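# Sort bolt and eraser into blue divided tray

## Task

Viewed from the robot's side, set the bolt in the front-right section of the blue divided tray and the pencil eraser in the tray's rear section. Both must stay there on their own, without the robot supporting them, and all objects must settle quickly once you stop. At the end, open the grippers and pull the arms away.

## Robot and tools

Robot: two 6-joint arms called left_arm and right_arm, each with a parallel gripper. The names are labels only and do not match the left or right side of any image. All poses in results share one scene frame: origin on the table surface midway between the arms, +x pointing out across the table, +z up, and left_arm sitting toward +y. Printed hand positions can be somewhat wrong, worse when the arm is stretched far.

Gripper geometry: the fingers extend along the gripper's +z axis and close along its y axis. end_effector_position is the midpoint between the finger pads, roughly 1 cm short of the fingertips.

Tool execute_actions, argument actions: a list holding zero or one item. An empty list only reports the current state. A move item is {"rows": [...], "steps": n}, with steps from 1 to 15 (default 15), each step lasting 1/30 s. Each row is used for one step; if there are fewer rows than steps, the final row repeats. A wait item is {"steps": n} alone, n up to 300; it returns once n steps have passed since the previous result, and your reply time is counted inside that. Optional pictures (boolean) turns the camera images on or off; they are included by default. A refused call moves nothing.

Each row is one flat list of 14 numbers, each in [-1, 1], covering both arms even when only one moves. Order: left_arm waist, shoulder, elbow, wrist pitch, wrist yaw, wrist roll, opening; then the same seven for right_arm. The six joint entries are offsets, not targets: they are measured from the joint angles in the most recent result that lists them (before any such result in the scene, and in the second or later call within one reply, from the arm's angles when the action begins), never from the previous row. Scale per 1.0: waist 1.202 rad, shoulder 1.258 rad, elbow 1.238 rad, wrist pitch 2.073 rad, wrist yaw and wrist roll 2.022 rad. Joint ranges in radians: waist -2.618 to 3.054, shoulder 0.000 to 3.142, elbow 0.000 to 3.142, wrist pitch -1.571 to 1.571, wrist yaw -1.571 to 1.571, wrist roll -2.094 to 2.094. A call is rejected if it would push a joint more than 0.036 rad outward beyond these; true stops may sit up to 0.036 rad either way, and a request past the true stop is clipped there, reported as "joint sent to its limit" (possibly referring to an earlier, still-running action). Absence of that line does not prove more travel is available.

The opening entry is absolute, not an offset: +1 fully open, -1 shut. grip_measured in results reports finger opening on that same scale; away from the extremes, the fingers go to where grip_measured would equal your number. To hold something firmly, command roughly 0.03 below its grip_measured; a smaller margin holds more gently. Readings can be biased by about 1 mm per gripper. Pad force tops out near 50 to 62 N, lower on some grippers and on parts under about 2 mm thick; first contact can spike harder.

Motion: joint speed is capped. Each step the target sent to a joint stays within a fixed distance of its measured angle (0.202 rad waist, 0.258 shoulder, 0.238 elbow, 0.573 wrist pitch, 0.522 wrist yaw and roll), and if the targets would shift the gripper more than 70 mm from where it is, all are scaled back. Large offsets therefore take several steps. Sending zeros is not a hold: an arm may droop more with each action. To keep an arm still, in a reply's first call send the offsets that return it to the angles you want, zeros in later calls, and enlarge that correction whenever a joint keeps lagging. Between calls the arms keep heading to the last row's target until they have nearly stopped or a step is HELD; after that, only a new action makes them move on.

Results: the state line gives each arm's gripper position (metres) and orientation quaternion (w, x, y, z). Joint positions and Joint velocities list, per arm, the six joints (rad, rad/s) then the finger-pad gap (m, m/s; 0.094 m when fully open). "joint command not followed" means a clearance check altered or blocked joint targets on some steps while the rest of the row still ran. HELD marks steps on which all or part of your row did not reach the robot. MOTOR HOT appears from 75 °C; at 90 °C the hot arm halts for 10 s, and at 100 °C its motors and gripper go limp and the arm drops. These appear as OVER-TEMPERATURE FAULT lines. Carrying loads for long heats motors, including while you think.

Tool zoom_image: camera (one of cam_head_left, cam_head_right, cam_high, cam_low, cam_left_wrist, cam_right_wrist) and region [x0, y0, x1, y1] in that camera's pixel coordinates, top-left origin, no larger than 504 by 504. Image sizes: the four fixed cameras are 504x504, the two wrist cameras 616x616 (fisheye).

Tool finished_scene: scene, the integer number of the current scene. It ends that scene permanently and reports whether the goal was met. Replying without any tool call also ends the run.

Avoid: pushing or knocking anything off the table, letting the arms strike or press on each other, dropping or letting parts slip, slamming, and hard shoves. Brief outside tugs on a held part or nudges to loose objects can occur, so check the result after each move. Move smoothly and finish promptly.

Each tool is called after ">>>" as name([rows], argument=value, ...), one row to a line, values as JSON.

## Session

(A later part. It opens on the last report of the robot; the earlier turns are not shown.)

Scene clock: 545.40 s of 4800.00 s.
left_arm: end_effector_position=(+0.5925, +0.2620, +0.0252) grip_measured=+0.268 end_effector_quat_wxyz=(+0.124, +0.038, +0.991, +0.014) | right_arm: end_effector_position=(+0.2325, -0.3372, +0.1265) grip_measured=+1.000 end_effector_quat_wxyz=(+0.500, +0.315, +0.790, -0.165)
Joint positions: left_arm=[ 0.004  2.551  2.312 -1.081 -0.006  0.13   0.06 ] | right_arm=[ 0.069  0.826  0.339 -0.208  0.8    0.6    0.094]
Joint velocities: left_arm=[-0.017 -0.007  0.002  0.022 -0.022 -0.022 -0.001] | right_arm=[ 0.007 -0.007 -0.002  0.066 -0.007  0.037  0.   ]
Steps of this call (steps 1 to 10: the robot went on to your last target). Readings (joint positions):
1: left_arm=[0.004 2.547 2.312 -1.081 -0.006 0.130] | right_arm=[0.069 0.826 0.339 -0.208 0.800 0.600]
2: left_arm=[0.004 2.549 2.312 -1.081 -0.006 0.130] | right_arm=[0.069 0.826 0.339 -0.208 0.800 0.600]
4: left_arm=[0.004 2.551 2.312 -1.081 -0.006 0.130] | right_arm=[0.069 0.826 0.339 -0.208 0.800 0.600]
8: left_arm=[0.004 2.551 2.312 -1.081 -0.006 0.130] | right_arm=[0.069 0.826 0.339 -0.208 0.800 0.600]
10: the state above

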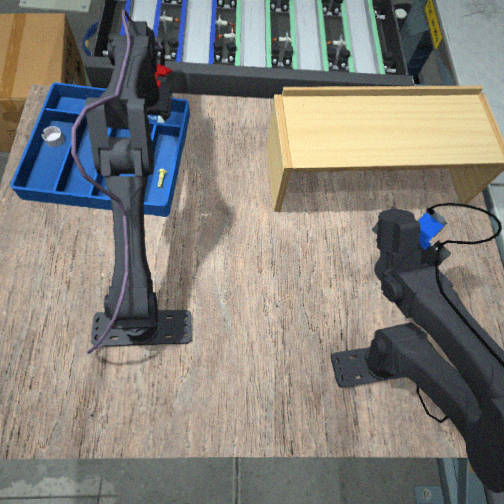

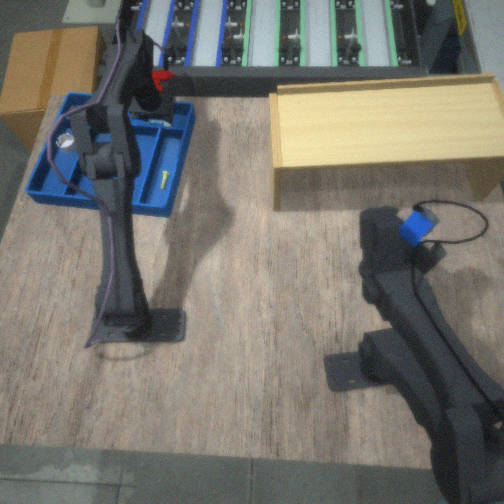

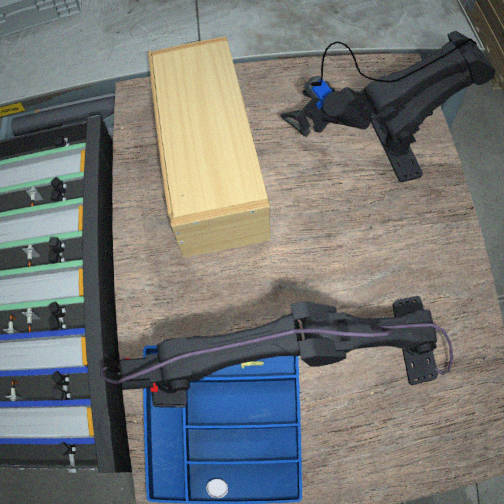

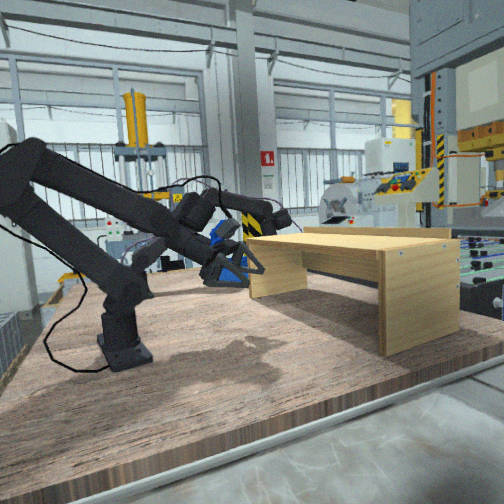

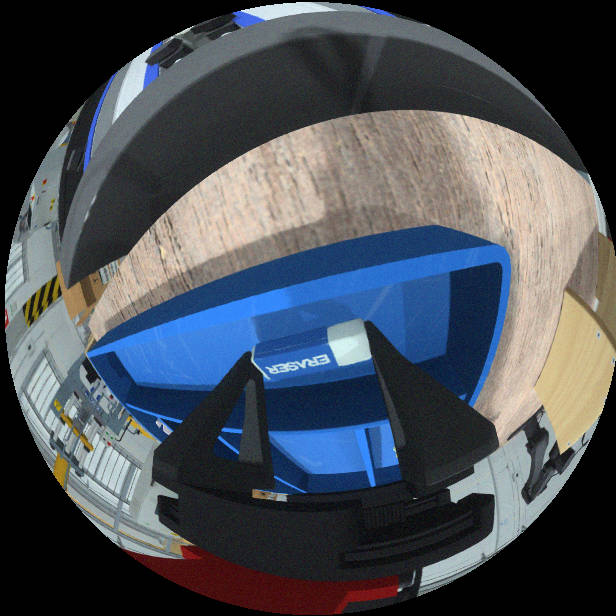

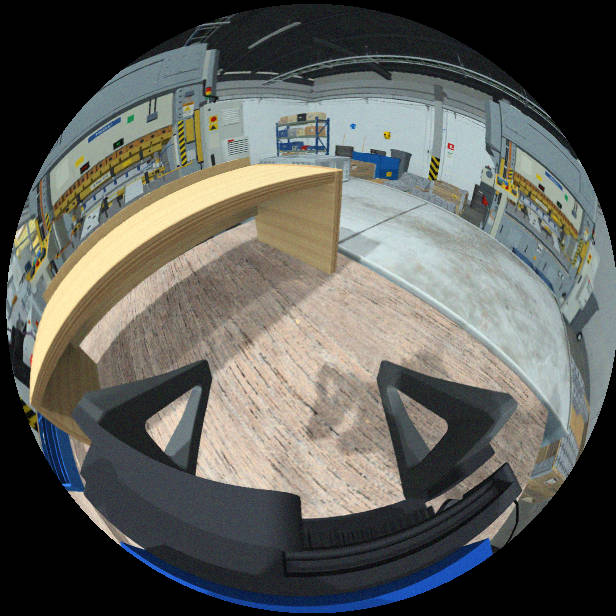

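>>> execute_actions([
  {"rows": [[0,0.003,0.006,0,0,0,0.232,0,0,0,0,0,0,1],[0,0.0055,0.006,0,0,0,0.232,0,0,0,0,0,0,1],[0,0.0075,0.006,0,0,0,0.232,0,0,0,0,0,0,1],[0,0.0092,0.006,0,0,0,0.232,0,0,0,0,0,0,1],[0,0.0108,0.006,0,0,0,0.232,0,0,0,0,0,0,1],[0,0.0123,0.006,0,0,0,0.232,0,0,0,0,0,0,1],[0,0.0137,0.006,0,0,0,0.232,0,0,0,0,0,0,1],[0,0.0150,0.006,0,0,0,0.232,0,0,0,0,0,0,1],[0,0.0161,0.006,0,0,0,0.232,0,0,0,0,0,0,1],[0,0.0170,0.006,0,0,0,0.232,0,0,0,0,0,0,1],[0,0.0177,0.006,0,0,0,0.232,0,0,0,0,0,0,1],[0,0.0180,0.006,0,0,0,0.232,0,0,0,0,0,0,1]], "steps": 15},
], pictures=false)

>>> execute_actions([
  {"steps": 5},
], pictures=false)

>>> execute_actions([
  {"rows": [[0,0,0.006,0,0,0,0.245,0,0,0,0,0,0,1],[0,0,0.006,0,0,0,0.258,0,0,0,0,0,0,1],[0,0,0.006,0,0,0,0.270,0,0,0,0,0,0,1],[0,0,0.006,0,0,0,0.282,0,0,0,0,0,0,1],[0,0,0.006,0,0,0,0.295,0,0,0,0,0,0,1],[0,0,0.006,0,0,0,0.315,0,0,0,0,0,0,1],[0,0,0.006,0,0,0,0.34,0,0,0,0,0,0,1],[0,0,0.006,0,0,0,0.37,0,0,0,0,0,0,1],[0,0,0.006,0,0,0,0.40,0,0,0,0,0,0,1],[0,0,0.006,0,0,0,0.43,0,0,0,0,0,0,1],[0,0,0.006,0,0,0,0.46,0,0,0,0,0,0,1],[0,0,0.006,0,0,0,0.48,0,0,0,0,0,0,1],[0,0,0.006,0,0,0,0.50,0,0,0,0,0,0,1]], "steps": 15},
])

Scene clock: 561.60 s of 4800.00 s.
left_arm: end_effector_position=(+0.5926, +0.2620, +0.0240) grip_measured=+0.268 end_effector_quat_wxyz=(+0.124, +0.038, +0.991, +0.014) | right_arm: end_effector_position=(+0.2325, -0.3372, +0.1265) grip_measured=+1.000 end_effector_quat_wxyz=(+0.500, +0.315, +0.790, -0.165)
Joint positions: left_arm=[ 0.004  2.554  2.312 -1.08  -0.006  0.13   0.06 ] | right_arm=[ 0.069  0.826  0.339 -0.208  0.8    0.6    0.094]
Joint velocities: left_arm=[-0.007  0.002 -0.007  0.037  0.007  0.007  0.   ] | right_arm=[-0.012  0.002 -0.007 -0.007  0.051 -0.037  0.   ]
Steps of this call (steps 1 to 15: the robot went on to your last target; steps 16 to 90: nothing new was sent; then 12.70 s passed at rest; steps 91 to 105: all 15 steps of this action). Readings (joint positions):
91: left_arm=[0.004 2.551 2.312 -1.081 -0.006 0.130] | right_arm=[0.069 0.826 0.339 -0.208 0.800 0.600]
92: left_arm=[0.004 2.551 2.312 -1.081 -0.006 0.130] | right_arm=[0.069 0.826 0.339 -0.208 0.800 0.600]
94: left_arm=[0.004 2.551 2.312 -1.081 -0.006 0.130] | right_arm=[0.069 0.826 0.339 -0.208 0.800 0.600]
98: left_arm=[0.004 2.551 2.312 -1.081 -0.006 0.130] | right_arm=[0.069 0.826 0.339 -0.208 0.800 0.600]
105: the state above

Scene clock: 561.77 s of 4800.00 s.
left_arm: end_effector_position=(+0.5926, +0.2620, +0.0240) grip_measured=+0.268 end_effector_quat_wxyz=(+0.124, +0.038, +0.991, +0.014) | right_arm: end_effector_position=(+0.2325, -0.3372, +0.1265) grip_measured=+1.000 end_effector_quat_wxyz=(+0.500, +0.315, +0.790, -0.165)
Joint positions: left_arm=[ 0.004  2.554  2.312 -1.08  -0.006  0.13   0.06 ] | right_arm=[ 0.069  0.826  0.339 -0.208  0.8    0.6    0.094]
Joint velocities: left_arm=[ 0.012  0.012  0.002 -0.022 -0.022 -0.081 -0.   ] | right_arm=[ 0.002 -0.012 -0.007 -0.022 -0.007  0.022  0.   ]
Steps of this call (steps 1 to 5: the robot went on to your last target). Readings (joint positions):
1: left_arm=[0.004 2.554 2.312 -1.080 -0.006 0.130] | right_arm=[0.069 0.826 0.339 -0.208 0.800 0.600]
2: left_arm=[0.004 2.554 2.312 -1.080 -0.006 0.130] | right_arm=[0.069 0.826 0.339 -0.208 0.800 0.600]
4: left_arm=[0.004 2.554 2.312 -1.080 -0.006 0.130] | right_arm=[0.069 0.826 0.339 -0.208 0.800 0.600]
5: the state above

Scene clock: 562.27 s of 4800.00 s.
left_arm: end_effector_position=(+0.5926, +0.2620, +0.0240) grip_measured=+0.498 end_effector_quat_wxyz=(+0.124, +0.038, +0.991, +0.014) | right_arm: end_effector_position=(+0.2325, -0.3372, +0.1265) grip_measured=+1.000 end_effector_quat_wxyz=(+0.500, +0.315, +0.790, -0.165)
Joint positions: left_arm=[ 0.004  2.554  2.312 -1.08  -0.006  0.13   0.07 ] | right_arm=[ 0.069  0.826  0.339 -0.208  0.8    0.6    0.094]
Joint velocities: left_arm=[-0.007 -0.017  0.002  0.037  0.022  0.022  0.002] | right_arm=[-0.012  0.022 -0.002 -0.007 -0.007  0.051  0.   ]
Steps of this call (steps 1 to 15: all 15 steps of this action). Readings (joint positions):
1: left_arm=[0.004 2.554 2.312 -1.080 -0.006 0.130] | right_arm=[0.069 0.826 0.339 -0.208 0.800 0.600]
2: left_arm=[0.004 2.554 2.312 -1.080 -0.006 0.130] | right_arm=[0.069 0.826 0.339 -0.208 0.800 0.600]
4: left_arm=[0.004 2.554 2.312 -1.080 -0.006 0.130] | right_arm=[0.069 0.826 0.339 -0.208 0.800 0.600]
8: left_arm=[0.004 2.554 2.312 -1.080 -0.006 0.130] | right_arm=[0.069 0.826 0.339 -0.208 0.800 0.600]
15: the state above

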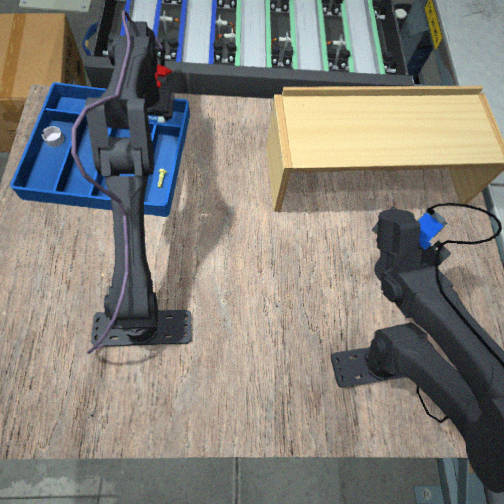

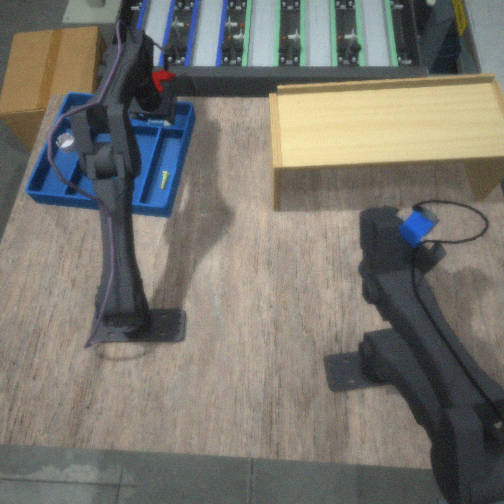

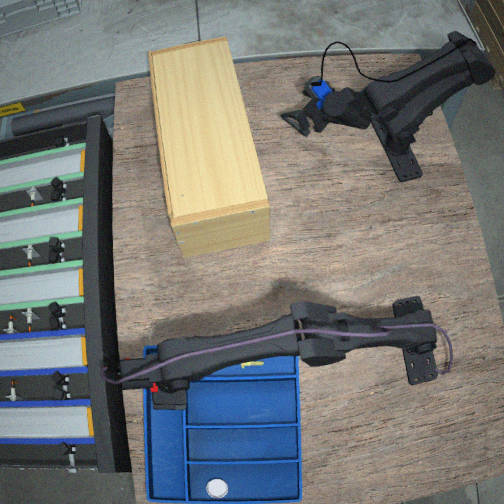

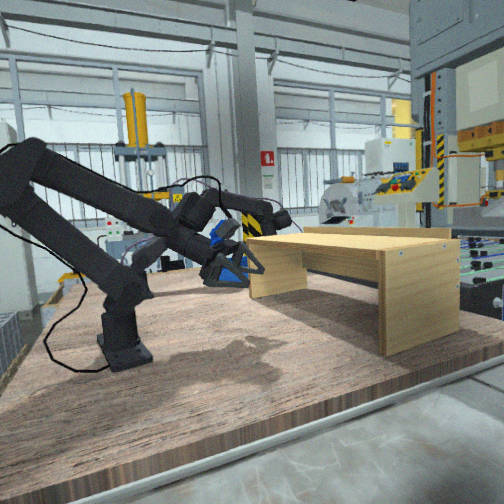

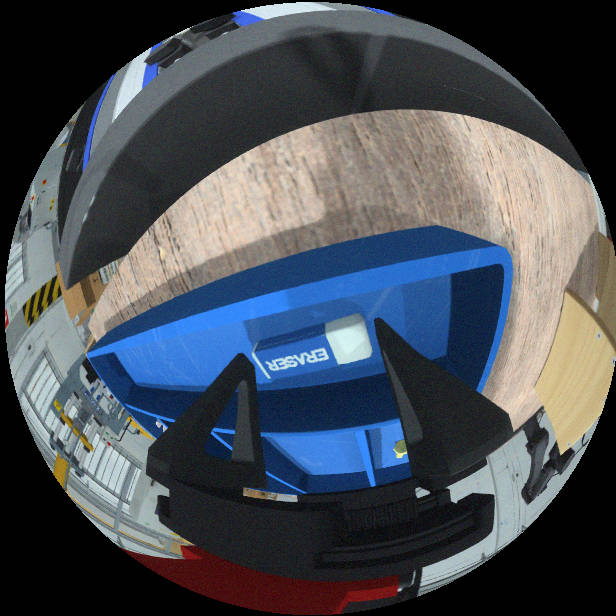

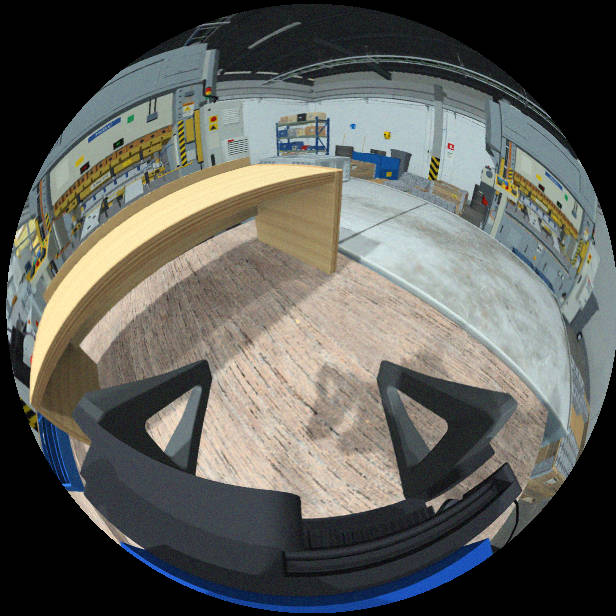

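>>> execute_actions([
  {"rows": [[0,-0.003,0.006,0,0,0,0.5,0,0,0,0,0,0,1],[0,-0.007,0.006,0,0,0,0.5,0,0,0,0,0,0,1],[0,-0.013,0.006,0,0,0,0.5,0,0,0,0,0,0,1],[0,-0.021,0.006,0,0,0,0.5,0,0,0,0,0,0,1],[0,-0.030,0.006,0,0,0,0.5,0,0,0,0,0,0,1],[0,-0.041,0.006,0,0,0,0.5,0,0,0,0,0,0,1],[0,-0.053,0.006,0,0,0,0.5,0,0,0,0,0,0,1],[0,-0.065,0.006,0,0,0,0.5,0,0,0,0,0,0,1],[0,-0.077,0.006,0,0,0,0.5,0,0,0,0,0,0,1],[0,-0.089,0.006,0,0,0,0.5,0,0,0,0,0,0,1],[0,-0.101,0.006,0,0,0,0.5,0,0,0,0,0,0,1],[0,-0.113,0.006,0,0,0,0.5,0,0,0,0,0,0,1],[0,-0.125,0.006,0,0,0,0.5,0,0,0,0,0,0,1],[0,-0.137,0.006,0,0,0,0.5,0,0,0,0,0,0,1],[0,-0.149,0.006,0,0,0,0.5,0,0,0,0,0,0,1]], "steps": 15},
], pictures=false)

>>> execute_actions([
  {"rows": [[-0.001,-0.068,0.002,0,0,0,0.5,0,0,0,0,0,0,1],[-0.004,-0.080,-0.003,0,0,0,0.5,0,0,0,0,0,0,1],[-0.009,-0.092,-0.010,0,0,0,0.5,0,0,0,0,0,0,1],[-0.016,-0.104,-0.019,0,0,0,0.5,0,0,0,0,0,0,1],[-0.025,-0.116,-0.030,0,0,0,0.5,0,0,0,0,0,0,1],[-0.035,-0.128,-0.042,0,0,0,0.5,0,0,0,0,0,0,1],[-0.046,-0.140,-0.054,0,0,0,0.5,0,0,0,0,0,0,1],[-0.058,-0.152,-0.066,0,0,0,0.5,0,0,0,0,0,0,1],[-0.070,-0.164,-0.078,0,0,0,0.5,0,0,0,0,0,0,1],[-0.082,-0.176,-0.090,0,0,0,0.5,0,0,0,0,0,0,1],[-0.094,-0.188,-0.102,0,0,0,0.5,0,0,0,0,0,0,1],[-0.106,-0.200,-0.114,0,0,0,0.5,0,0,0,0,0,0,1],[-0.118,-0.212,-0.126,0,0,0,0.5,0,0,0,0,0,0,1],[-0.130,-0.224,-0.138,0,0,0,0.5,0,0,0,0,0,0,1],[-0.142,-0.236,-0.150,0,0,0,0.5,0,0,0,0,0,0,1]], "steps": 15},
], pictures=false)

>>> execute_actions([
  {"rows": [[-0.062,-0.066,-0.066,0,0,0,0.5,0,0,0,0,0,0,1],[-0.074,-0.077,-0.078,0,0,0,0.5,0,0,0,0,0,0,1],[-0.086,-0.087,-0.090,0,0,0,0.5,0,0,0,0,0,0,1],[-0.098,-0.096,-0.101,0,0,0,0.5,0,0,0,0,0,0,1],[-0.110,-0.104,-0.111,0,0,0,0.5,0,0,0,0,0,0,1],[-0.122,-0.111,-0.120,0,0,0,0.5,0,0,0,0,0,0,1],[-0.133,-0.117,-0.128,0,0,0,0.5,0,0,0,0,0,0,1],[-0.143,-0.122,-0.135,0,0,0,0.5,0,0,0,0,0,0,1],[-0.152,-0.126,-0.141,0,0,0,0.5,0,0,0,0,0,0,1],[-0.160,-0.129,-0.146,0,0,0,0.5,0,0,0,0,0,0,1],[-0.167,-0.131,-0.150,0,0,0,0.5,0,0,0,0,0,0,1],[-0.173,-0.133,-0.153,0,0,0,0.5,0,0,0,0,0,0,1],[-0.177,-0.134,-0.155,0,0,0,0.5,0,0,0,0,0,0,1],[-0.179,-0.135,-0.156,0,0,0,0.5,0,0,0,0,0,0,1],[-0.180,-0.135,-0.156,0,0,0,0.5,0,0,0,0,0,0,1]], "steps": 15},
], pictures=false)

>>> execute_actions([
  {"steps": 12},
])

Scene clock: 602.60 s of 4800.00 s.
left_arm: end_effector_position=(+0.6009, +0.2625, +0.1040) grip_measured=+0.498 end_effector_quat_wxyz=(+0.197, +0.037, +0.979, +0.021) | right_arm: end_effector_position=(+0.2325, -0.3372, +0.1265) grip_measured=+1.000 end_effector_quat_wxyz=(+0.500, +0.315, +0.790, -0.165)
Joint positions: left_arm=[ 0.004  2.405  2.312 -1.079 -0.006  0.13   0.07 ] | right_arm=[ 0.069  0.826  0.339 -0.208  0.8    0.6    0.094]
Joint velocities: left_arm=[-0.007 -0.559 -0.007 -0.007  0.007  0.051 -0.001] | right_arm=[ 0.012 -0.017 -0.002  0.066  0.022 -0.051  0.   ]
Steps of this call (steps 1 to 15: the robot went on to your last target; steps 16 to 90: nothing new was sent; then 36.83 s passed at rest; steps 91 to 105: all 15 steps of this action). Readings (joint positions):
91: left_arm=[0.004 2.554 2.312 -1.080 -0.006 0.130] | right_arm=[0.069 0.826 0.339 -0.208 0.800 0.600]
92: left_arm=[0.004 2.554 2.312 -1.080 -0.006 0.130] | right_arm=[0.069 0.826 0.339 -0.208 0.800 0.600]
94: left_arm=[0.004 2.552 2.312 -1.080 -0.006 0.130] | right_arm=[0.069 0.826 0.339 -0.208 0.800 0.600]
98: left_arm=[0.004 2.530 2.312 -1.080 -0.006 0.130] | right_arm=[0.069 0.826 0.339 -0.208 0.800 0.600]
105: the state above

Scene clock: 603.10 s of 4800.00 s.
left_arm: end_effector_position=(+0.5717, +0.1869, +0.1939) grip_measured=+0.498 end_effector_quat_wxyz=(+0.265, +0.103, +0.959, +0.010) | right_arm: end_effector_position=(+0.2325, -0.3372, +0.1265) grip_measured=+1.000 end_effector_quat_wxyz=(+0.500, +0.315, +0.790, -0.165)
Joint positions: left_arm=[-0.136  2.144  2.172 -1.063 -0.009  0.13   0.07 ] | right_arm=[ 0.069  0.826  0.339 -0.208  0.8    0.6    0.094]
Joint velocities: left_arm=[-0.496 -0.291 -0.505  0.007 -0.037 -0.037 -0.001] | right_arm=[ 0.007 -0.002 -0.007  0.037 -0.022  0.007  0.   ]
Steps of this call (steps 1 to 15: all 15 steps of this action). Readings (joint positions):
1: left_arm=[0.004 2.383 2.312 -1.078 -0.006 0.130] | right_arm=[0.069 0.826 0.339 -0.208 0.800 0.600]
2: left_arm=[0.004 2.363 2.312 -1.078 -0.006 0.130] | right_arm=[0.069 0.826 0.339 -0.208 0.800 0.600]
4: left_arm=[0.003 2.319 2.312 -1.078 -0.006 0.130] | right_arm=[0.069 0.826 0.339 -0.208 0.800 0.600]
8: left_arm=[-0.018 2.234 2.284 -1.066 -0.008 0.130] | right_arm=[0.069 0.826 0.339 -0.208 0.800 0.600]
15: the state above

Scene clock: 603.60 s of 4800.00 s.
left_arm: end_effector_position=(+0.5148, +0.0888, +0.2126) grip_measured=+0.498 end_effector_quat_wxyz=(+0.263, +0.203, +0.943, -0.017) | right_arm: end_effector_position=(+0.2325, -0.3372, +0.1265) grip_measured=+1.000 end_effector_quat_wxyz=(+0.500, +0.315, +0.790, -0.165)
Joint positions: left_arm=[-0.345  1.981  2.005 -1.06  -0.01   0.13   0.07 ] | right_arm=[ 0.069  0.826  0.339 -0.208  0.8    0.6    0.094]
Joint velocities: left_arm=[-0.095 -0.012 -0.105  0.007 -0.022  0.022 -0.001] | right_arm=[ 0.007  0.002 -0.002 -0.022 -0.007  0.022  0.   ]
Steps of this call (steps 1 to 15: all 15 steps of this action). Readings (joint positions):
1: left_arm=[-0.155 2.129 2.149 -1.060 -0.010 0.130] | right_arm=[0.069 0.826 0.339 -0.208 0.800 0.600]
2: left_arm=[-0.175 2.111 2.123 -1.059 -0.010 0.130] | right_arm=[0.069 0.826 0.339 -0.208 0.800 0.600]
4: left_arm=[-0.217 2.075 2.084 -1.061 -0.010 0.130] | right_arm=[0.069 0.826 0.339 -0.208 0.800 0.600]
8: left_arm=[-0.288 2.015 2.042 -1.061 -0.010 0.130] | right_arm=[0.069 0.826 0.339 -0.208 0.800 0.600]
15: the state above

Scene clock: 604.00 s of 4800.00 s.
left_arm: end_effector_position=(+0.5131, +0.0876, +0.2095) grip_measured=+0.498 end_effector_quat_wxyz=(+0.259, +0.204, +0.944, -0.017) | right_arm: end_effector_position=(+0.2325, -0.3372, +0.1265) grip_measured=+1.000 end_effector_quat_wxyz=(+0.500, +0.315, +0.790, -0.165)
Joint positions: left_arm=[-0.348  1.981  1.996 -1.06  -0.01   0.13   0.07 ] | right_arm=[ 0.069  0.826  0.339 -0.208  0.8    0.6    0.094]
Joint velocities: left_arm=[-0.012 -0.002 -0.012 -0.007 -0.081  0.037  0.   ] | right_arm=[-0.002 -0.007 -0.017 -0.007 -0.022 -0.066  0.   ]
Steps of this call (steps 1 to 12: the robot went on to your last target). Readings (joint positions):
1: left_arm=[-0.347 1.981 2.001 -1.060 -0.010 0.130] | right_arm=[0.069 0.826 0.339 -0.208 0.800 0.600]
2: left_arm=[-0.348 1.981 1.998 -1.060 -0.010 0.130] | right_arm=[0.069 0.826 0.339 -0.208 0.800 0.600]
4: left_arm=[-0.348 1.981 1.996 -1.060 -0.010 0.130] | right_arm=[0.069 0.826 0.339 -0.208 0.800 0.600]
8: left_arm=[-0.348 1.981 1.996 -1.060 -0.010 0.130] | right_arm=[0.069 0.826 0.339 -0.208 0.800 0.600]
12: the state above

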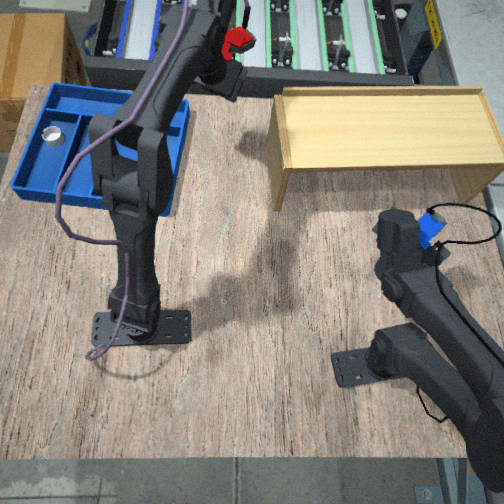

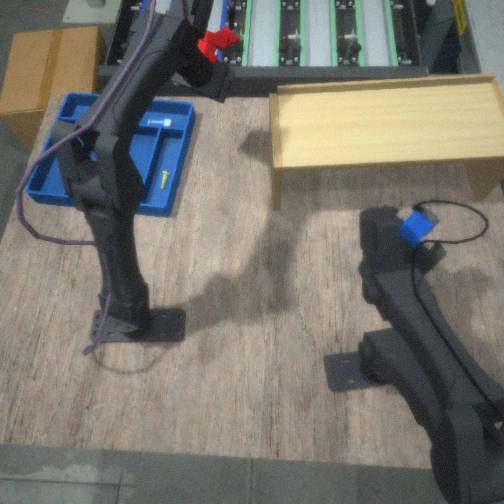

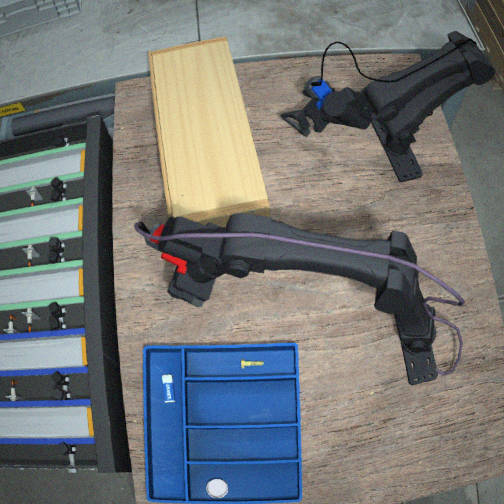

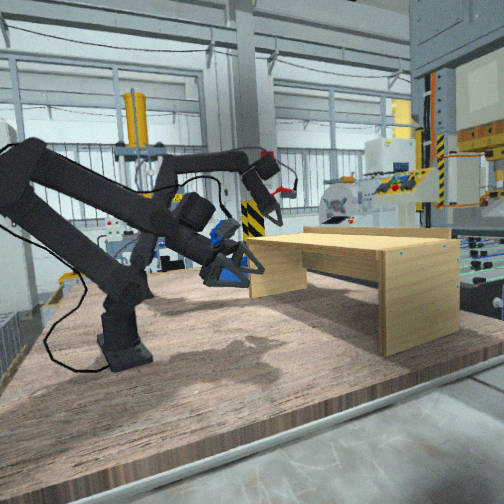

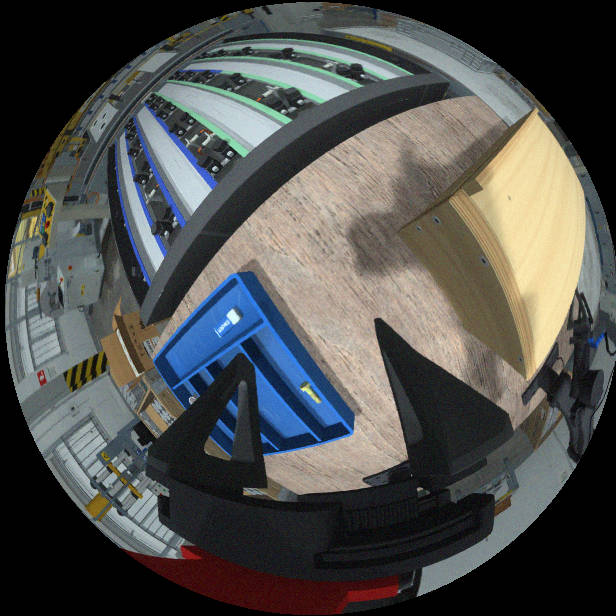

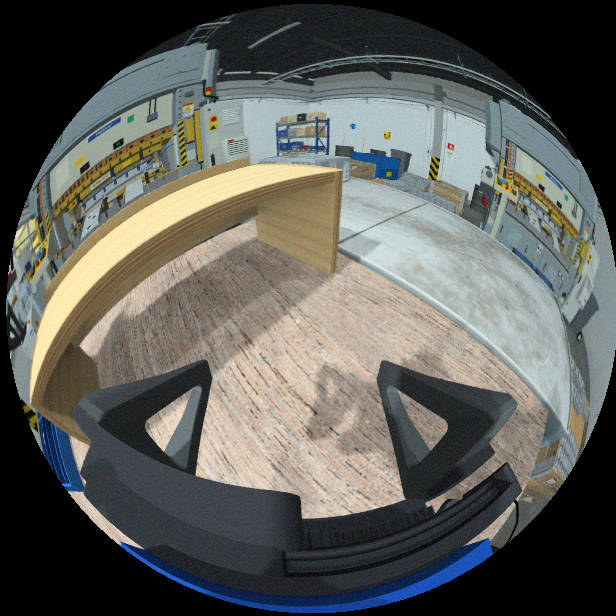

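The eraser is lying in the back compartment, the bolt is in the front-right compartment, and both arms are clear.

>>> finished_scene(scene=2)

The scene is finished: the task was done.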